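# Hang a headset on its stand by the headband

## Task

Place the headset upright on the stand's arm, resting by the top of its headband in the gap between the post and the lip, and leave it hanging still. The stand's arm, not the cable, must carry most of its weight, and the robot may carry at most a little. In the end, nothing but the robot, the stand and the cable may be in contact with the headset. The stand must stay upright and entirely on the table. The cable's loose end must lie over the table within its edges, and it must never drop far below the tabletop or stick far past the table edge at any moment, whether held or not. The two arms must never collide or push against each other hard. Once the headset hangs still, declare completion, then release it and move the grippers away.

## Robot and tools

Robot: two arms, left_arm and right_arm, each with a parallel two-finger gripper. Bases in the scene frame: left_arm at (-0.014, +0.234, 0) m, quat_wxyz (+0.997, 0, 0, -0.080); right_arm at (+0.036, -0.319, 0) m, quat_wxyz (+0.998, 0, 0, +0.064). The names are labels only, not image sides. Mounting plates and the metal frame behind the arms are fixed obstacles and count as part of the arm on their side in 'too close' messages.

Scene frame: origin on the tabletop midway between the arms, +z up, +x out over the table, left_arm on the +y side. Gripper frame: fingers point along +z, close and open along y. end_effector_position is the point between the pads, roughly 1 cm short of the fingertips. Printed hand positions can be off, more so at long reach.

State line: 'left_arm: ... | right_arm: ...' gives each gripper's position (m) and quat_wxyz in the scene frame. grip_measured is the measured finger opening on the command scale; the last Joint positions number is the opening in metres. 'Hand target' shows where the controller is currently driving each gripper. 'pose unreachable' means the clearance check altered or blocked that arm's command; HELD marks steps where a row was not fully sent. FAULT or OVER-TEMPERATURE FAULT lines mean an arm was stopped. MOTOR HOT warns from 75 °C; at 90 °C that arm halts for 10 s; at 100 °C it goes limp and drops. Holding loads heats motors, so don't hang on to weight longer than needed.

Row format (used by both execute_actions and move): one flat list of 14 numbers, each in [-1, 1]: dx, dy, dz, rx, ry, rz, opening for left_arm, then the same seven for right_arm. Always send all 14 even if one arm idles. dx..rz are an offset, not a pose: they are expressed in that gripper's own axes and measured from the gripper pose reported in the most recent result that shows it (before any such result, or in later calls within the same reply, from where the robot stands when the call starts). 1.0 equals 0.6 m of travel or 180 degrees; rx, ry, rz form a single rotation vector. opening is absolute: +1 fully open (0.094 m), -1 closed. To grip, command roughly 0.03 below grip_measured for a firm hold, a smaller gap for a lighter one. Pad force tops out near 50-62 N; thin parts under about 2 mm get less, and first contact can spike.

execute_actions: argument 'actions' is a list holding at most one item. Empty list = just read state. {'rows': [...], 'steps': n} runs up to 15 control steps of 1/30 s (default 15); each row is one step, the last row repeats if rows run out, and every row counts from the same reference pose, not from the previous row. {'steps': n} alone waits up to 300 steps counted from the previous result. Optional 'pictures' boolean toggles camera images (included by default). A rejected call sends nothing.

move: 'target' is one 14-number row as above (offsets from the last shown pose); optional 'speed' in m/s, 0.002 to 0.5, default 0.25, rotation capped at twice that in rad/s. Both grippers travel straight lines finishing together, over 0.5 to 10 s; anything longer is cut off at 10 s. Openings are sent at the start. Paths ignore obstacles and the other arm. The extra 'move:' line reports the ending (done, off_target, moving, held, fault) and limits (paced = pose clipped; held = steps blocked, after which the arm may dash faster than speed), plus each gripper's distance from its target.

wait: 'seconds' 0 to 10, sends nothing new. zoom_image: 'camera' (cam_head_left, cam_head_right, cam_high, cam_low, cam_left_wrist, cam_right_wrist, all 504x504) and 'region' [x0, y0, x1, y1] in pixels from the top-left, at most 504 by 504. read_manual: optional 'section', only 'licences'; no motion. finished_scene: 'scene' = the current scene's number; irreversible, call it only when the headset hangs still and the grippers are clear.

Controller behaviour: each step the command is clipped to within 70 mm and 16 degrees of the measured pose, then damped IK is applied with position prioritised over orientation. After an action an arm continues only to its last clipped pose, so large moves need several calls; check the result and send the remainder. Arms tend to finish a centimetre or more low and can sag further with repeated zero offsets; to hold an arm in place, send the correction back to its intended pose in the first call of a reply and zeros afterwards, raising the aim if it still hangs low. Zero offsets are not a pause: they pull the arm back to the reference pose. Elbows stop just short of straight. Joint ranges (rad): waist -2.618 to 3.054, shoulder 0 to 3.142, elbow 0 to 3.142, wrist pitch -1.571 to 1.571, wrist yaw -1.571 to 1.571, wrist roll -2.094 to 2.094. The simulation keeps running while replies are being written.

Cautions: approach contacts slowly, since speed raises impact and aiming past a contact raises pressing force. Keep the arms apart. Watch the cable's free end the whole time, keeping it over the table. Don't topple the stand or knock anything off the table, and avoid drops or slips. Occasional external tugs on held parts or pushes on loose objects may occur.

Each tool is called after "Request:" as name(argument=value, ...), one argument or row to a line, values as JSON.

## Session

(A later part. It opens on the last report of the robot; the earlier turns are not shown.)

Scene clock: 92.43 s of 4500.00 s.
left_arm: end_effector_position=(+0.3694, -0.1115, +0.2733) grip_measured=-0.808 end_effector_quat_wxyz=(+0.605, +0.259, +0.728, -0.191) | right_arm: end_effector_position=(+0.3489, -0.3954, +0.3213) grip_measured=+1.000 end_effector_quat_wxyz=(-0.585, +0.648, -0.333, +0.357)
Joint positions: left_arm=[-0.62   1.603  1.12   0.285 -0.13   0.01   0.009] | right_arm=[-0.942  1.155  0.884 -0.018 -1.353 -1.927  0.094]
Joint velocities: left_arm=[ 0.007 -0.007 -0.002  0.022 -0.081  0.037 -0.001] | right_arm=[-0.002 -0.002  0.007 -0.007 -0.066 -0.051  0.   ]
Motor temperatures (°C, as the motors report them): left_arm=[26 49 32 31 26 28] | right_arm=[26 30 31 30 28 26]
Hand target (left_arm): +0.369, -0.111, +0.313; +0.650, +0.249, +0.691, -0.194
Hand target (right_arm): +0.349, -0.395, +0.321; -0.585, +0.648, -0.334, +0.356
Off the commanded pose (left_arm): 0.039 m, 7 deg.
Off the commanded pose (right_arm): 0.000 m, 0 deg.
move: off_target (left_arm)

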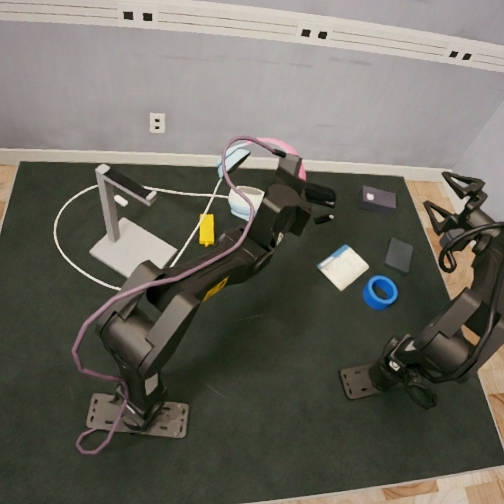

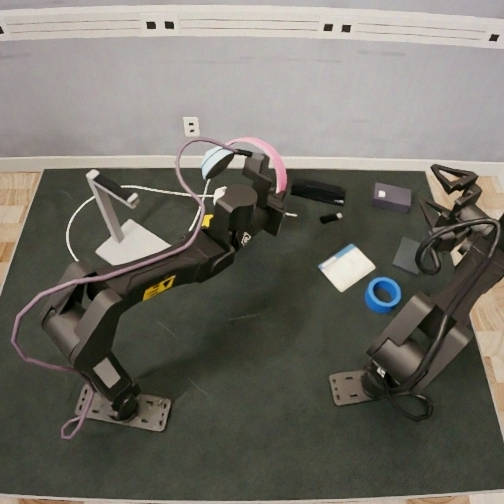

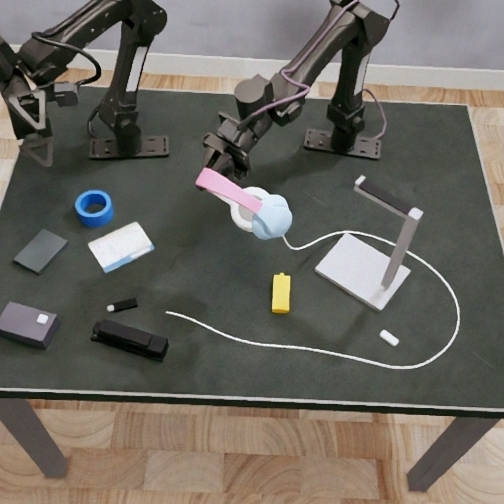

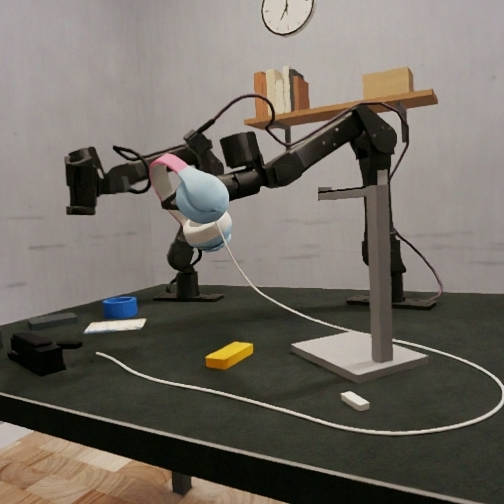

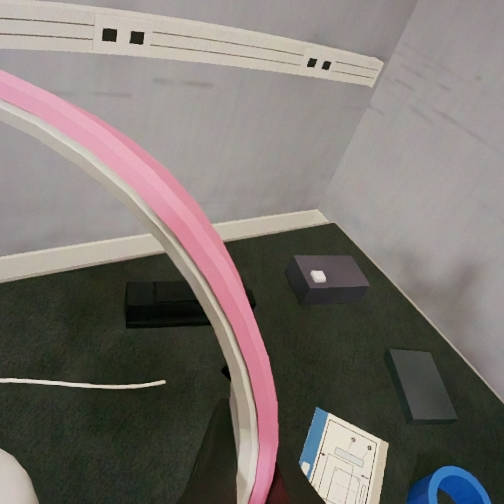

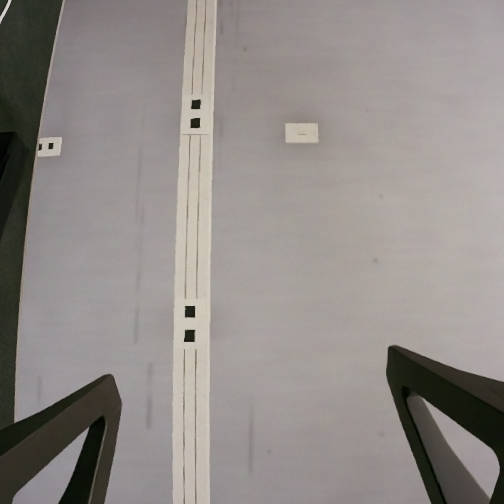

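Request:
move(
  target=[-0.06,0.21,-0.17,-0.42,-0.08,0,-1,0,0,0,0,0,0,1],
  speed=0.15,
)

Request:
move(
  target=[-0.05,0,0,0,0,-0.22,-1,0,0,0,0,0,0,1],
  speed=0.15,
)

Scene clock: 106.03 s of 4500.00 s.
left_arm: end_effector_position=(+0.3684, +0.0437, +0.3105) grip_measured=-0.808 end_effector_quat_wxyz=(+0.685, -0.175, +0.661, +0.251) | right_arm: end_effector_position=(+0.3489, -0.3954, +0.3216) grip_measured=+1.000 end_effector_quat_wxyz=(-0.584, +0.648, -0.332, +0.358)
Joint positions: left_arm=[-0.732  1.887  1.155  1.487 -1.475  0.846  0.009] | right_arm=[-0.942  1.155  0.884 -0.015 -1.353 -1.927  0.094]
Joint velocities: left_arm=[-0.017  0.11   0.027  0.418 -0.022  0.359 -0.002] | right_arm=[ 0.007 -0.007  0.007 -0.066 -0.022 -0.022  0.   ]
Motor temperatures (°C, as the motors report them): left_arm=[26 44 33 34 26 28] | right_arm=[26 30 32 30 28 26]
Hand target (left_arm): +0.370, +0.045, +0.331; +0.700, -0.176, +0.648, +0.245
Hand target (right_arm): +0.349, -0.395, +0.321; -0.585, +0.648, -0.333, +0.357
Off the commanded pose (left_arm): 0.023 m, 7 deg.
Off the commanded pose (right_arm): 0.000 m, 0 deg.
After step 90, 5.70 s passed at rest.
move: off_target (left_arm)

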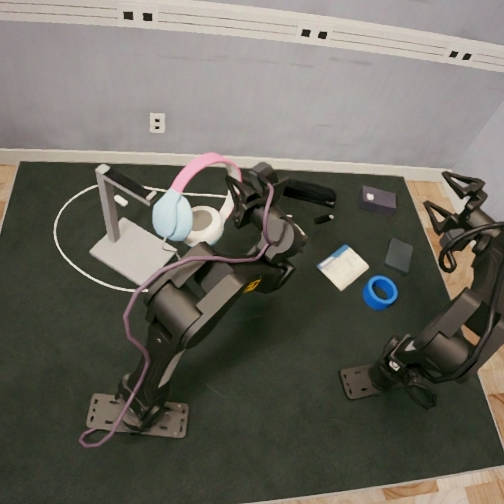

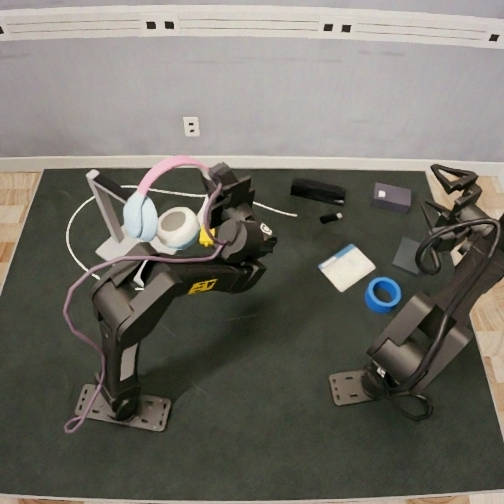

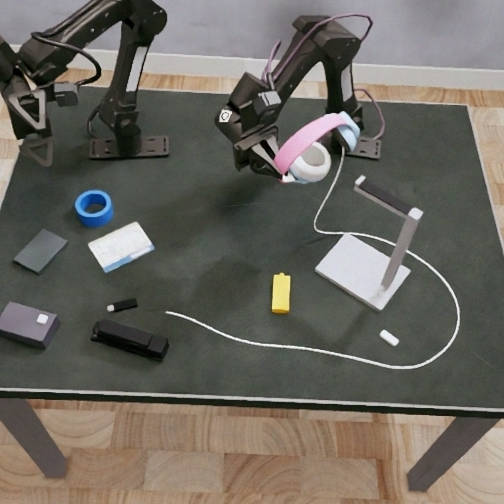

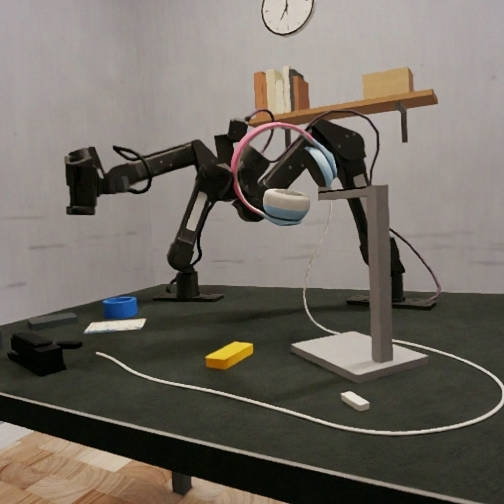

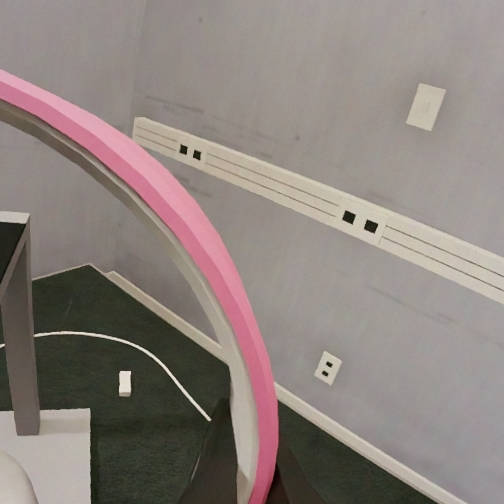

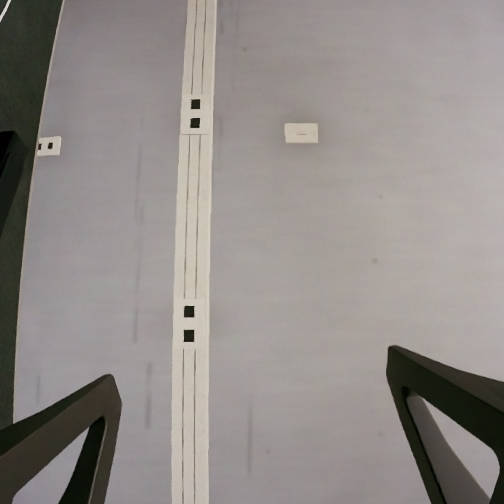

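Scene clock: 108.77 s of 4500.00 s.
left_arm: end_effector_position=(+0.3677, +0.0454, +0.3153) grip_measured=-0.808 end_effector_quat_wxyz=(+0.721, -0.395, +0.569, +0.025) | right_arm: end_effector_position=(+0.3490, -0.3955, +0.3219) grip_measured=+1.000 end_effector_quat_wxyz=(-0.584, +0.649, -0.331, +0.359)
Joint positions: left_arm=[-0.732  1.897  1.199  1.507 -1.515  0.237  0.009] | right_arm=[-0.942  1.155  0.884 -0.013 -1.353 -1.927  0.094]
Joint velocities: left_arm=[ 0.017  0.007  0.007 -0.081 -0.037  0.007 -0.   ] | right_arm=[ 0.002 -0.007  0.002 -0.051 -0.022 -0.051  0.   ]
Motor temperatures (°C, as the motors report them): left_arm=[26 44 33 33 26 28] | right_arm=[26 30 32 30 28 26]
Hand target (left_arm): +0.367, +0.042, +0.340; +0.731, -0.389, +0.561, +0.005
Hand target (right_arm): +0.349, -0.395, +0.322; -0.584, +0.648, -0.332, +0.358
Off the commanded pose (left_arm): 0.026 m, 3 deg.
Off the commanded pose (right_arm): 0.000 m, 0 deg.
move: off_target (left_arm)

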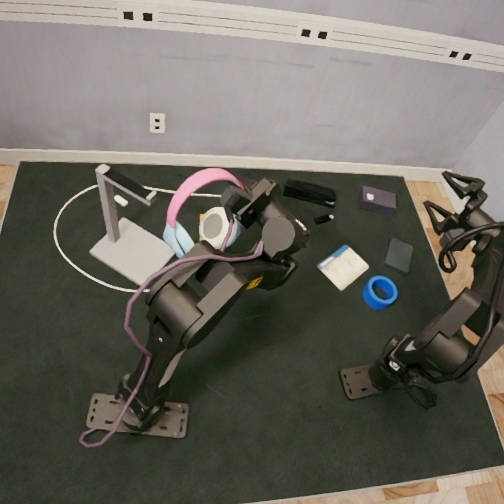

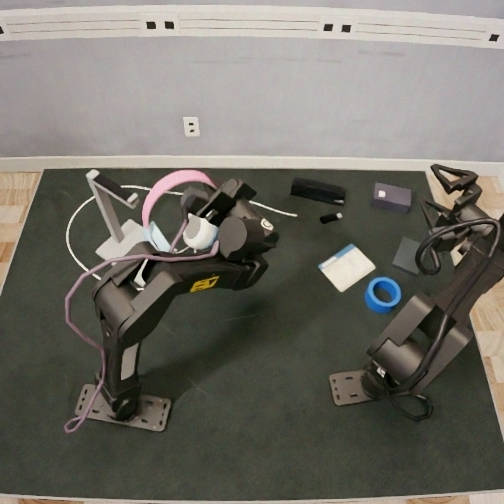

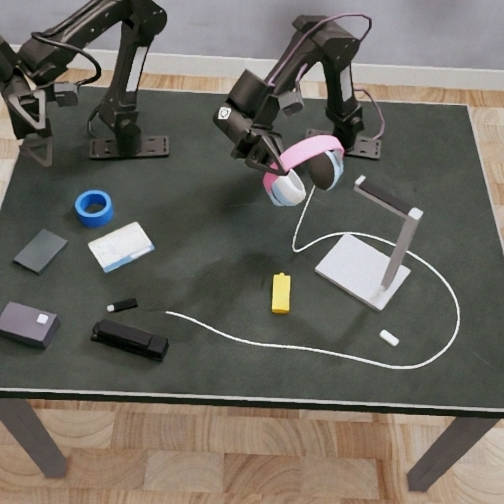

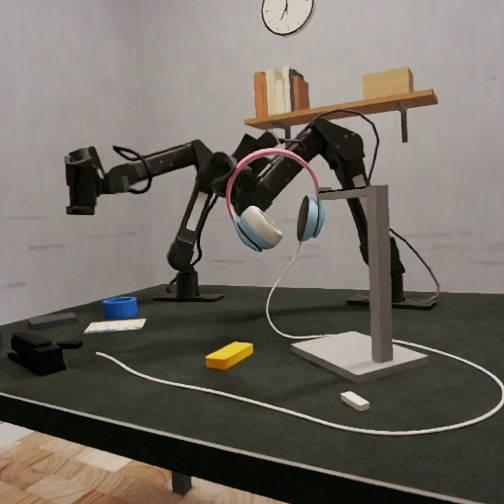

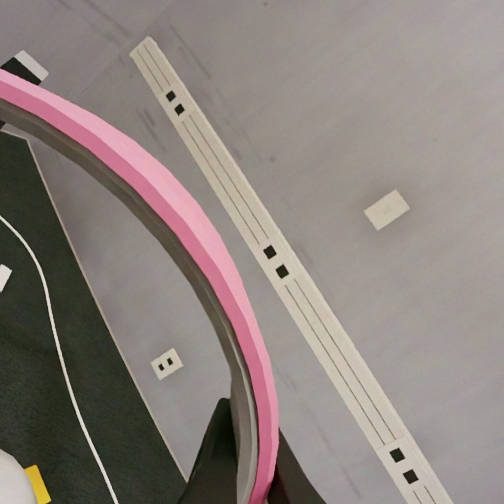

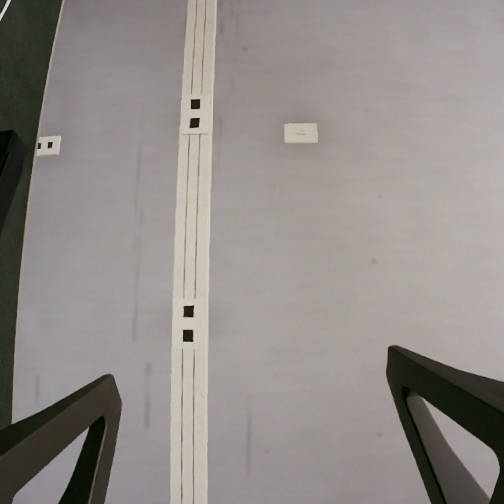

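Request:
move(
  target=[-0.057,0.013,0.09,0,0,0,-1,0,0,0,0,0,0,1],
  speed=0.06,
)

Scene clock: 123.57 s of 4500.00 s.
left_arm: end_effector_position=(+0.3956, +0.0937, +0.3197) grip_measured=-0.808 end_effector_quat_wxyz=(+0.717, -0.393, +0.575, +0.040) | right_arm: end_effector_position=(+0.3490, -0.3956, +0.3222) grip_measured=+1.000 end_effector_quat_wxyz=(-0.584, +0.649, -0.330, +0.360)
Joint positions: left_arm=[-0.59   1.712  1.155  0.74  -1.402 -0.363  0.009] | right_arm=[-0.942  1.155  0.884 -0.01  -1.353 -1.927  0.094]
Joint velocities: left_arm=[ 0.007 -0.007 -0.002 -0.095 -0.051 -0.095 -0.001] | right_arm=[ 0.022 -0.007  0.017  0.007 -0.095 -0.037  0.   ]
Motor temperatures (°C, as the motors report them): left_arm=[26 44 33 31 26 28] | right_arm=[26 30 32 31 28 26]
Hand target (left_arm): +0.394, +0.098, +0.341; +0.722, -0.394, +0.569, +0.025
Hand target (right_arm): +0.349, -0.395, +0.322; -0.584, +0.649, -0.331, +0.359
Off the commanded pose (left_arm): 0.023 m, 2 deg.
Off the commanded pose (right_arm): 0.000 m, 0 deg.
After step 90, 9.13 s passed at rest.
move: off_target (left_arm)

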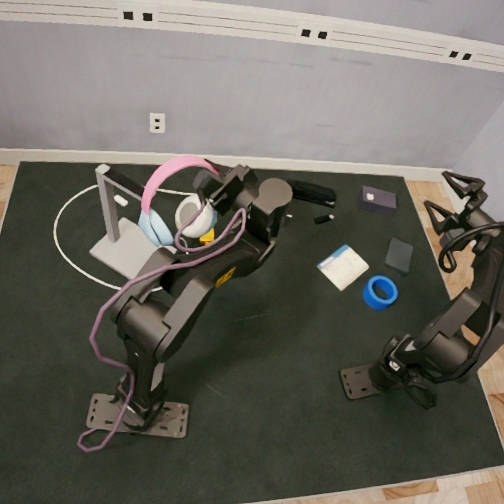

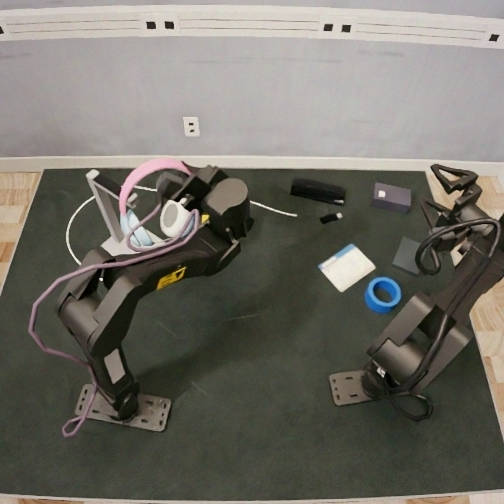

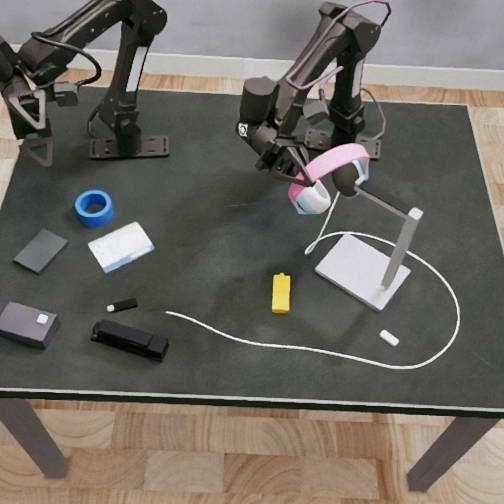

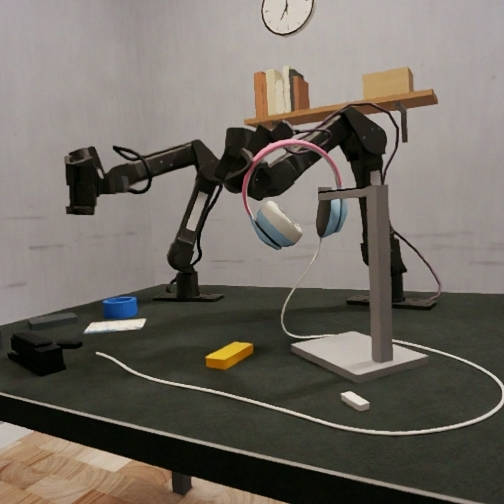

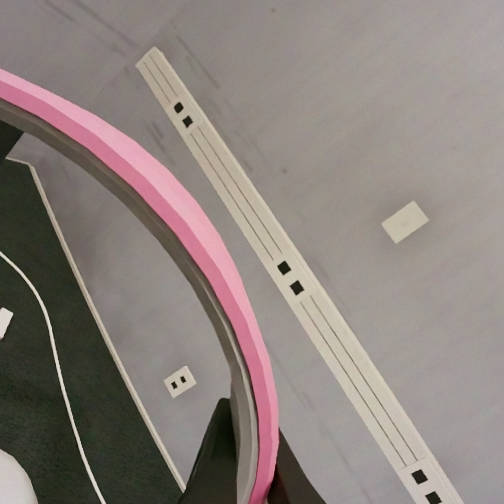

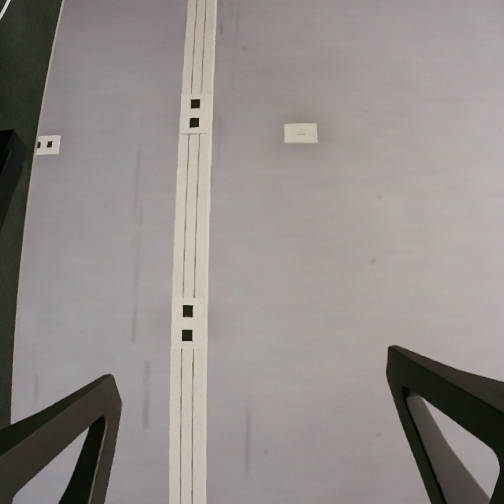

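Request:
move(
  target=[-0.045,0.07,-0.01,0,0,0,-1,0,0,0,0,0,0,1],
  speed=0.05,
)

Scene clock: 130.23 s of 4500.00 s.
left_arm: end_effector_position=(+0.3639, +0.1231, +0.3081) grip_measured=-0.808 end_effector_quat_wxyz=(+0.714, -0.390, +0.580, +0.043) | right_arm: end_effector_position=(+0.3491, -0.3956, +0.3225) grip_measured=+1.000 end_effector_quat_wxyz=(-0.583, +0.649, -0.329, +0.361)
Joint positions: left_arm=[-0.59   1.555  0.961  0.724 -1.4   -0.403  0.009] | right_arm=[-0.942  1.155  0.884 -0.007 -1.353 -1.927  0.094]
Joint velocities: left_arm=[ 0.002 -0.012 -0.012  0.022  0.007 -0.022 -0.001] | right_arm=[ 0.002  0.002 -0.012  0.007 -0.022 -0.051  0.   ]
Motor temperatures (°C, as the motors report them): left_arm=[26 44 33 31 26 28] | right_arm=[26 30 32 31 28 26]
Hand target (left_arm): +0.360, +0.130, +0.320; +0.716, -0.393, +0.575, +0.040
Hand target (right_arm): +0.349, -0.396, +0.322; -0.584, +0.649, -0.330, +0.360
Off the commanded pose (left_arm): 0.015 m, 1 deg.
Off the commanded pose (right_arm): 0.000 m, 0 deg.
After step 90, 2.33 s passed at rest.
move: off_target (left_arm)

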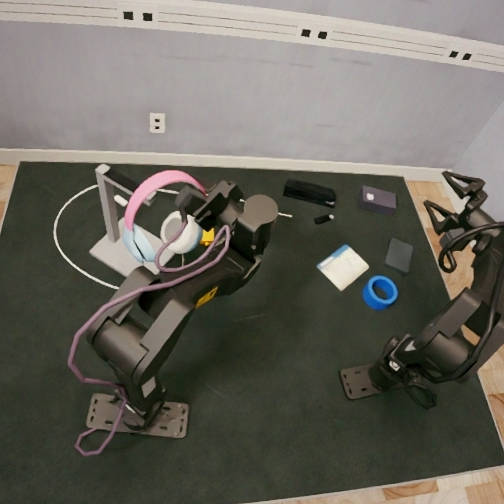

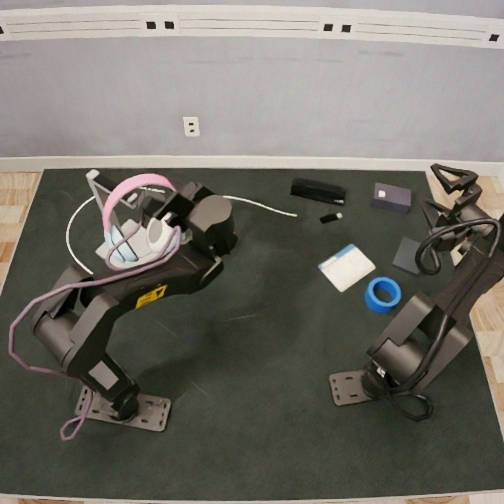

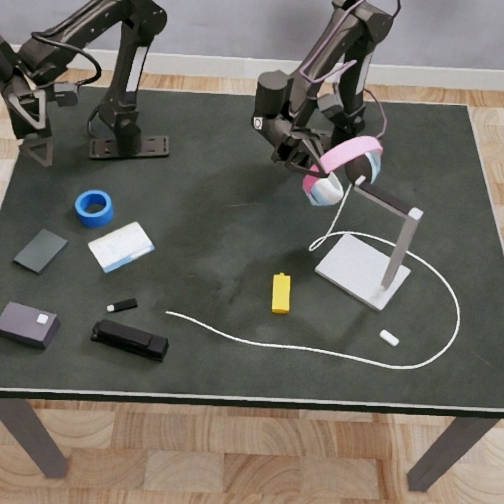

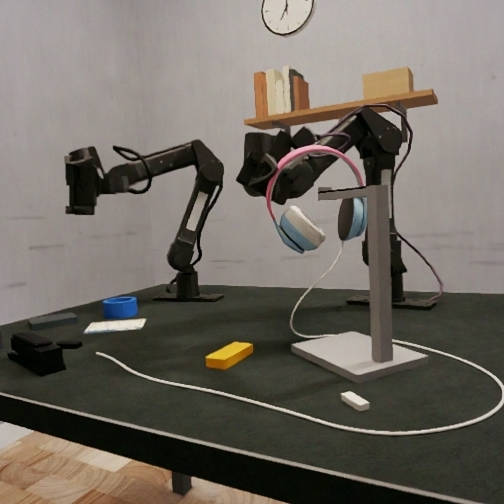

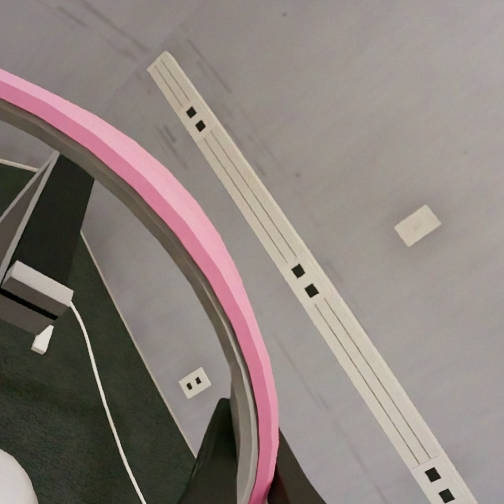

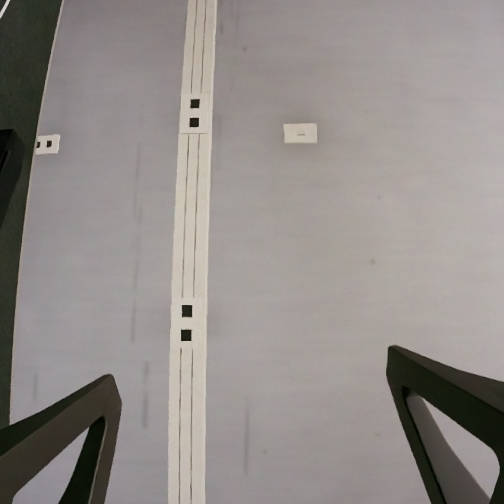

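Forward 0.10, left 0.04, slight lift compensation.

Request:
move(
  target=[-0.05,0.045,0.16,0,0,0,-1,0,0,0,0,0,0,1],
  speed=0.05,
)

Scene clock: 137.23 s of 4500.00 s.
left_arm: end_effector_position=(+0.4184, +0.2097, +0.2941) grip_measured=-0.808 end_effector_quat_wxyz=(+0.700, -0.385, +0.599, +0.059) | right_arm: end_effector_position=(+0.3492, -0.3957, +0.3228) grip_measured=+1.000 end_effector_quat_wxyz=(-0.583, +0.649, -0.328, +0.362)
Joint positions: left_arm=[-0.271  1.541  0.961  0.553 -1.086 -0.511  0.009] | right_arm=[-0.942  1.155  0.884 -0.004 -1.353 -1.927  0.094]
Joint velocities: left_arm=[ 0.012 -0.002  0.002  0.037 -0.022  0.007 -0.   ] | right_arm=[ 0.017 -0.012 -0.022  0.022 -0.051  0.022  0.   ]
Motor temperatures (°C, as the motors report them): left_arm=[26 43 33 32 26 28] | right_arm=[26 30 32 31 28 26]
Hand target (left_arm): +0.415, +0.213, +0.322; +0.714, -0.390, +0.580, +0.043
Hand target (right_arm): +0.349, -0.396, +0.323; -0.583, +0.649, -0.329, +0.361
Off the commanded pose (left_arm): 0.028 m, 3 deg.
Off the commanded pose (right_arm): 0.000 m, 0 deg.
After step 90, 1.50 s passed at rest.
move: off_target (left_arm)

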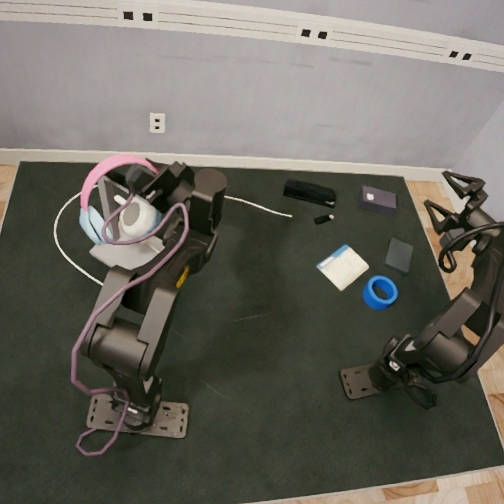

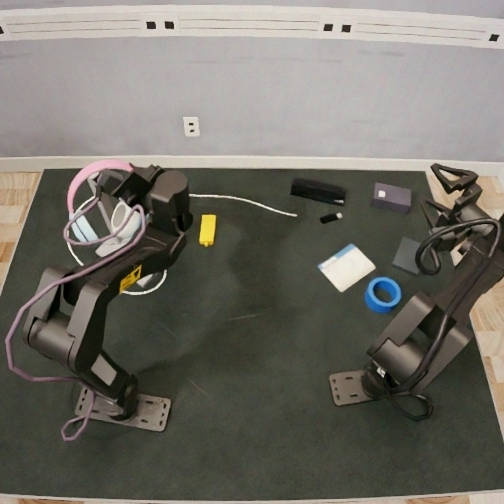

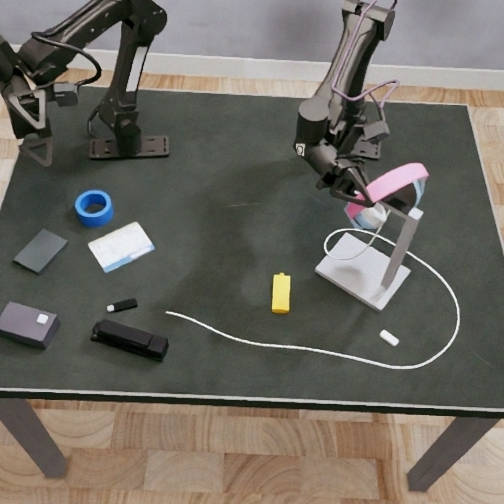

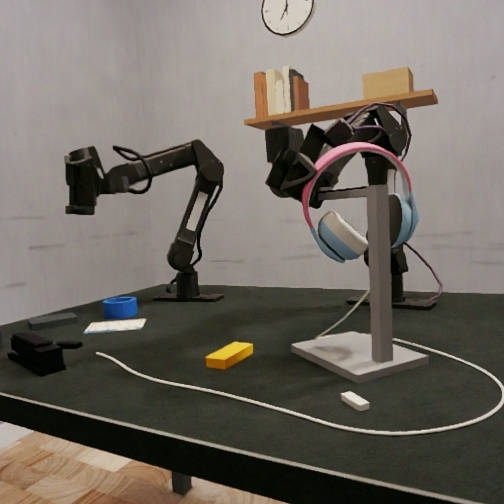

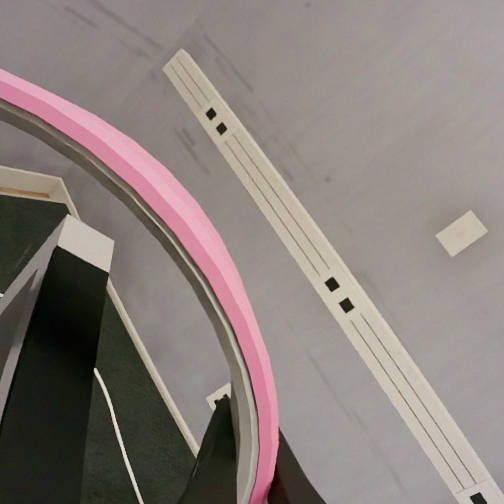

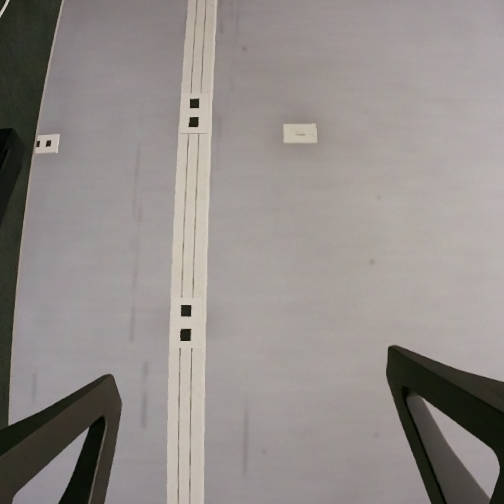

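Request:
move(
  target=[0.065,-0.025,0,0,0,0,-1,0,0,0,0,0,0,1],
  speed=0.03,
)

Scene clock: 143.83 s of 4500.00 s.
left_arm: end_effector_position=(+0.4365, +0.1864, +0.2437) grip_measured=-0.808 end_effector_quat_wxyz=(+0.686, -0.375, +0.620, +0.069) | right_arm: end_effector_position=(+0.3492, -0.3957, +0.3231) grip_measured=+1.000 end_effector_quat_wxyz=(-0.583, +0.650, -0.327, +0.363)
Joint positions: left_arm=[-0.307  1.696  0.961  0.622 -1.108 -0.545  0.009] | right_arm=[-0.942  1.155  0.884 -0.001 -1.353 -1.927  0.094]
Joint velocities: left_arm=[ 0.012 -0.012 -0.017  0.051 -0.037 -0.007 -0.001] | right_arm=[ 0.007 -0.007 -0.022 -0.007  0.022  0.007  0.   ]
Motor temperatures (°C, as the motors report them): left_arm=[26 42 34 32 26 28] | right_arm=[26 30 32 31 28 26]
Hand target (left_arm): +0.437, +0.185, +0.266; +0.699, -0.386, +0.599, +0.059
Hand target (right_arm): +0.349, -0.396, +0.323; -0.583, +0.649, -0.328, +0.362
Off the commanded pose (left_arm): 0.023 m, 3 deg.
Off the commanded pose (right_arm): 0.000 m, 0 deg.
After step 90, 1.97 s passed at rest.
move: off_target (left_arm)

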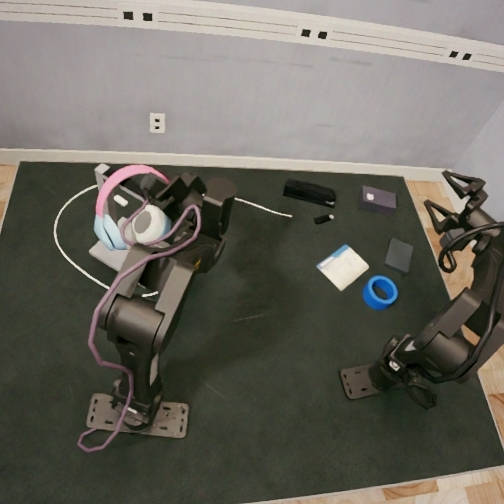

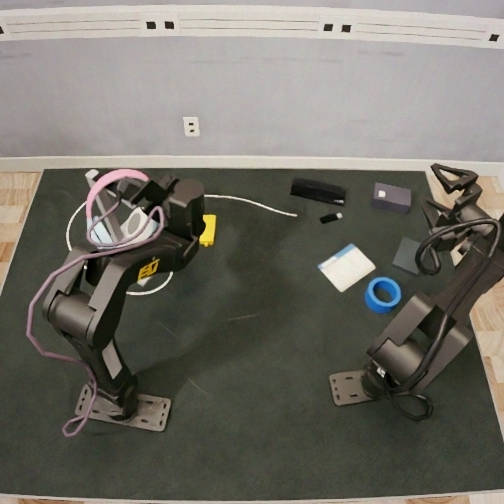

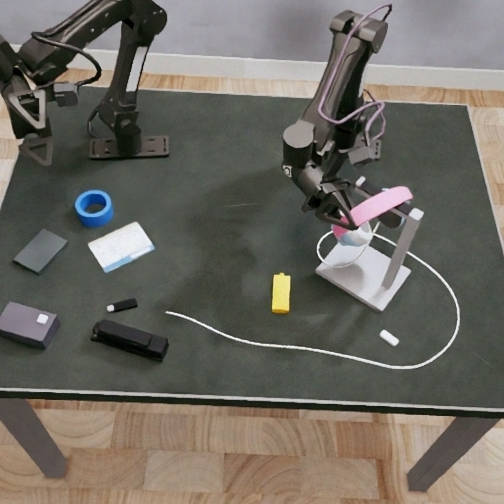

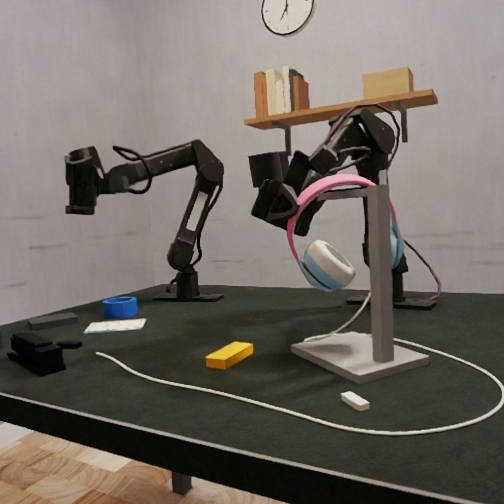

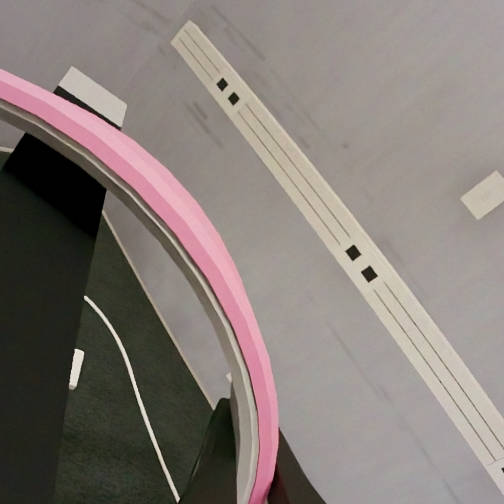

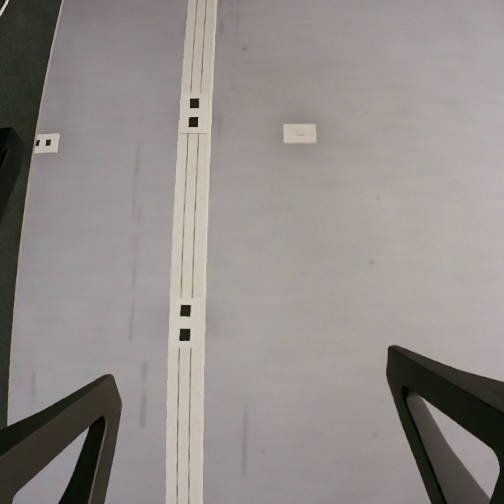

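Request:
move(
  target=[-0.01,-0.01,0,0,0,0,-0.3,0,0,0,0,0,0,1],
  speed=0.02,
)

Request:
move(
  target=[0,-0.04,-0.16,0,0,0,-0.3,0,0,0,0,0,0,1],
  speed=0.08,
)

Scene clock: 150.97 s of 4500.00 s.
left_arm: end_effector_position=(+0.4360, +0.1868, +0.2399) grip_measured=-0.302 end_effector_quat_wxyz=(+0.681, -0.371, +0.627, +0.077) | right_arm: end_effector_position=(+0.3493, -0.3958, +0.3234) grip_measured=+1.000 end_effector_quat_wxyz=(-0.582, +0.650, -0.326, +0.364)
Joint positions: left_arm=[-0.307  1.696  0.961  0.596 -1.109 -0.547  0.033] | right_arm=[-0.942  1.155  0.884  0.002 -1.353 -1.927  0.094]
Joint velocities: left_arm=[-0.007  0.002  0.007 -0.051 -0.022 -0.037  0.   ] | right_arm=[ 0.002  0.012  0.007 -0.022  0.037 -0.037  0.   ]
Motor temperatures (°C, as the motors report them): left_arm=[26 42 34 33 26 28] | right_arm=[26 30 32 31 28 26]
Hand target (left_arm): +0.438, +0.185, +0.252; +0.686, -0.375, +0.620, +0.069
Hand target (right_arm): +0.349, -0.396, +0.323; -0.582, +0.650, -0.327, +0.363
Off the commanded pose (left_arm): 0.012 m, 1 deg.
Off the commanded pose (right_arm): 0.000 m, 0 deg.
After step 90, 3.43 s passed at rest.
move: off_target (left_arm)

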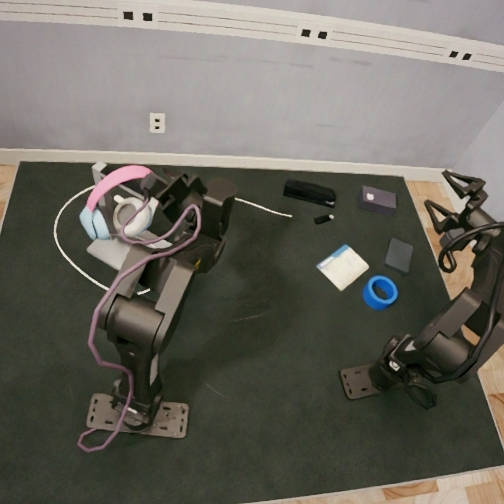

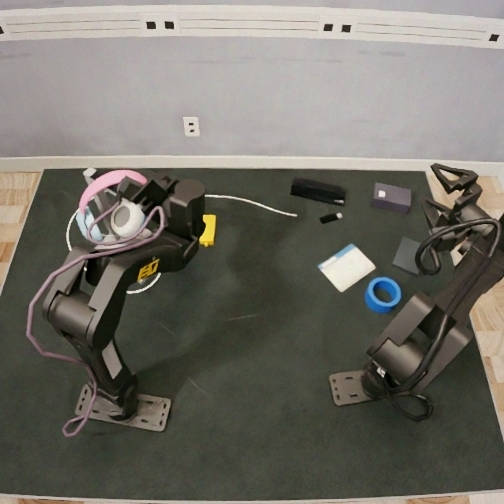

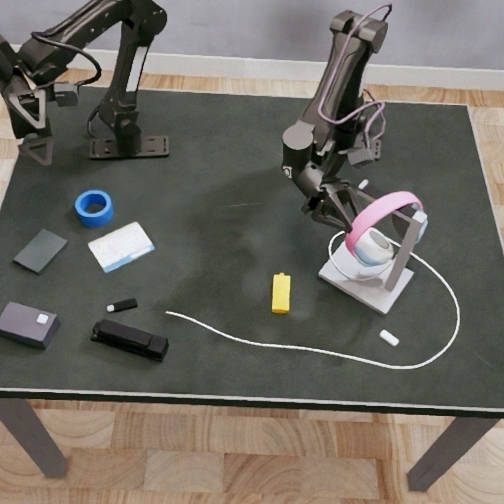

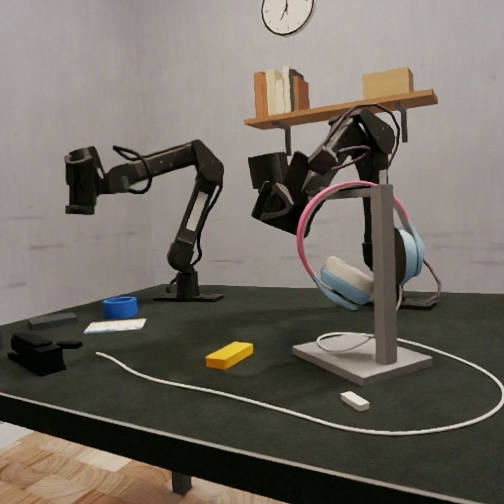

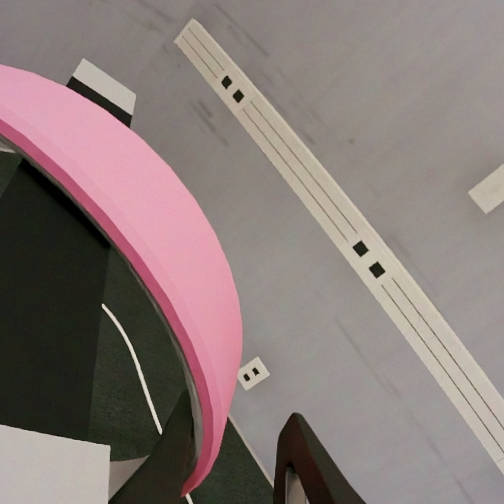

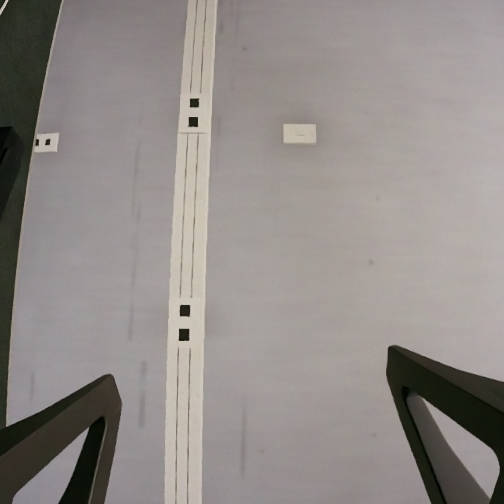

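Scene clock: 152.73 s of 4500.00 s.
left_arm: end_effector_position=(+0.3755, +0.1102, +0.2351) grip_measured=-0.302 end_effector_quat_wxyz=(+0.674, -0.354, +0.642, +0.086) | right_arm: end_effector_position=(+0.3493, -0.3959, +0.3237) grip_measured=+1.000 end_effector_quat_wxyz=(-0.582, +0.650, -0.325, +0.365)
Joint positions: left_arm=[-0.591  1.654  0.978  0.291 -1.367 -0.756  0.033] | right_arm=[-0.942  1.155  0.884  0.004 -1.353 -1.927  0.094]
Joint velocities: left_arm=[ 0.002  0.012  0.007 -0.081 -0.051 -0.11  -0.001] | right_arm=[-0.002  0.002  0.002 -0.007 -0.037  0.066  0.   ]
Motor temperatures (°C, as the motors report them): left_arm=[26 42 34 33 26 28] | right_arm=[26 30 32 31 28 26]
Hand target (left_arm): +0.373, +0.112, +0.255; +0.681, -0.371, +0.627, +0.076
Hand target (right_arm): +0.349, -0.396, +0.323; -0.582, +0.650, -0.326, +0.364
Off the commanded pose (left_arm): 0.021 m, 3 deg.
Off the commanded pose (right_arm): 0.000 m, 0 deg.
move: off_target (left_arm)

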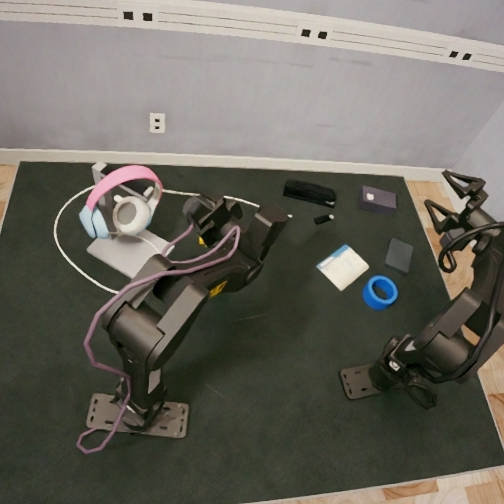

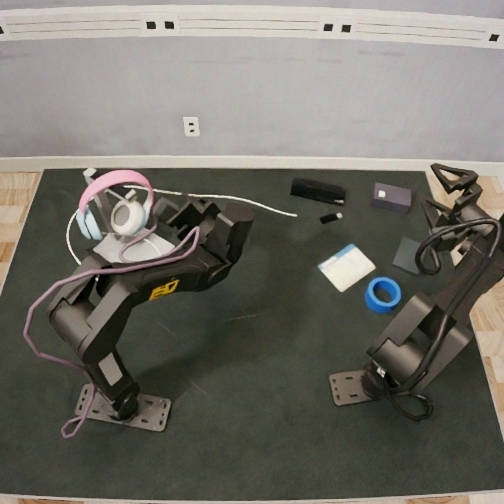

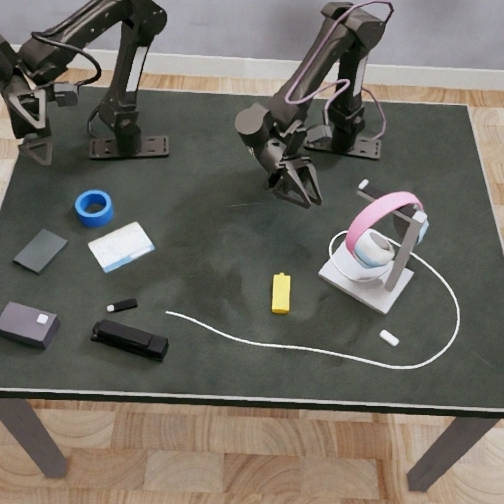

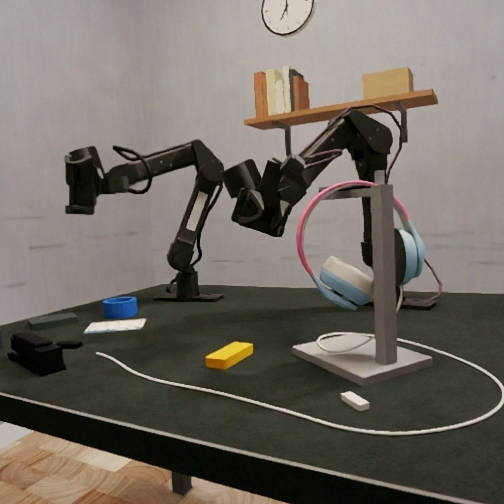

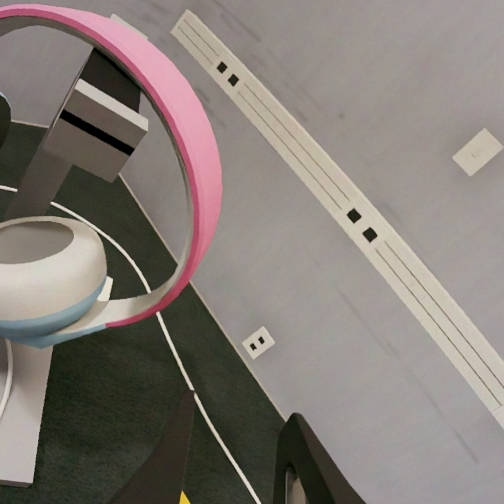

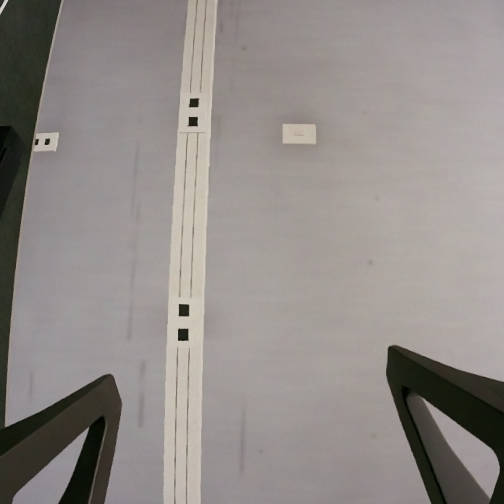

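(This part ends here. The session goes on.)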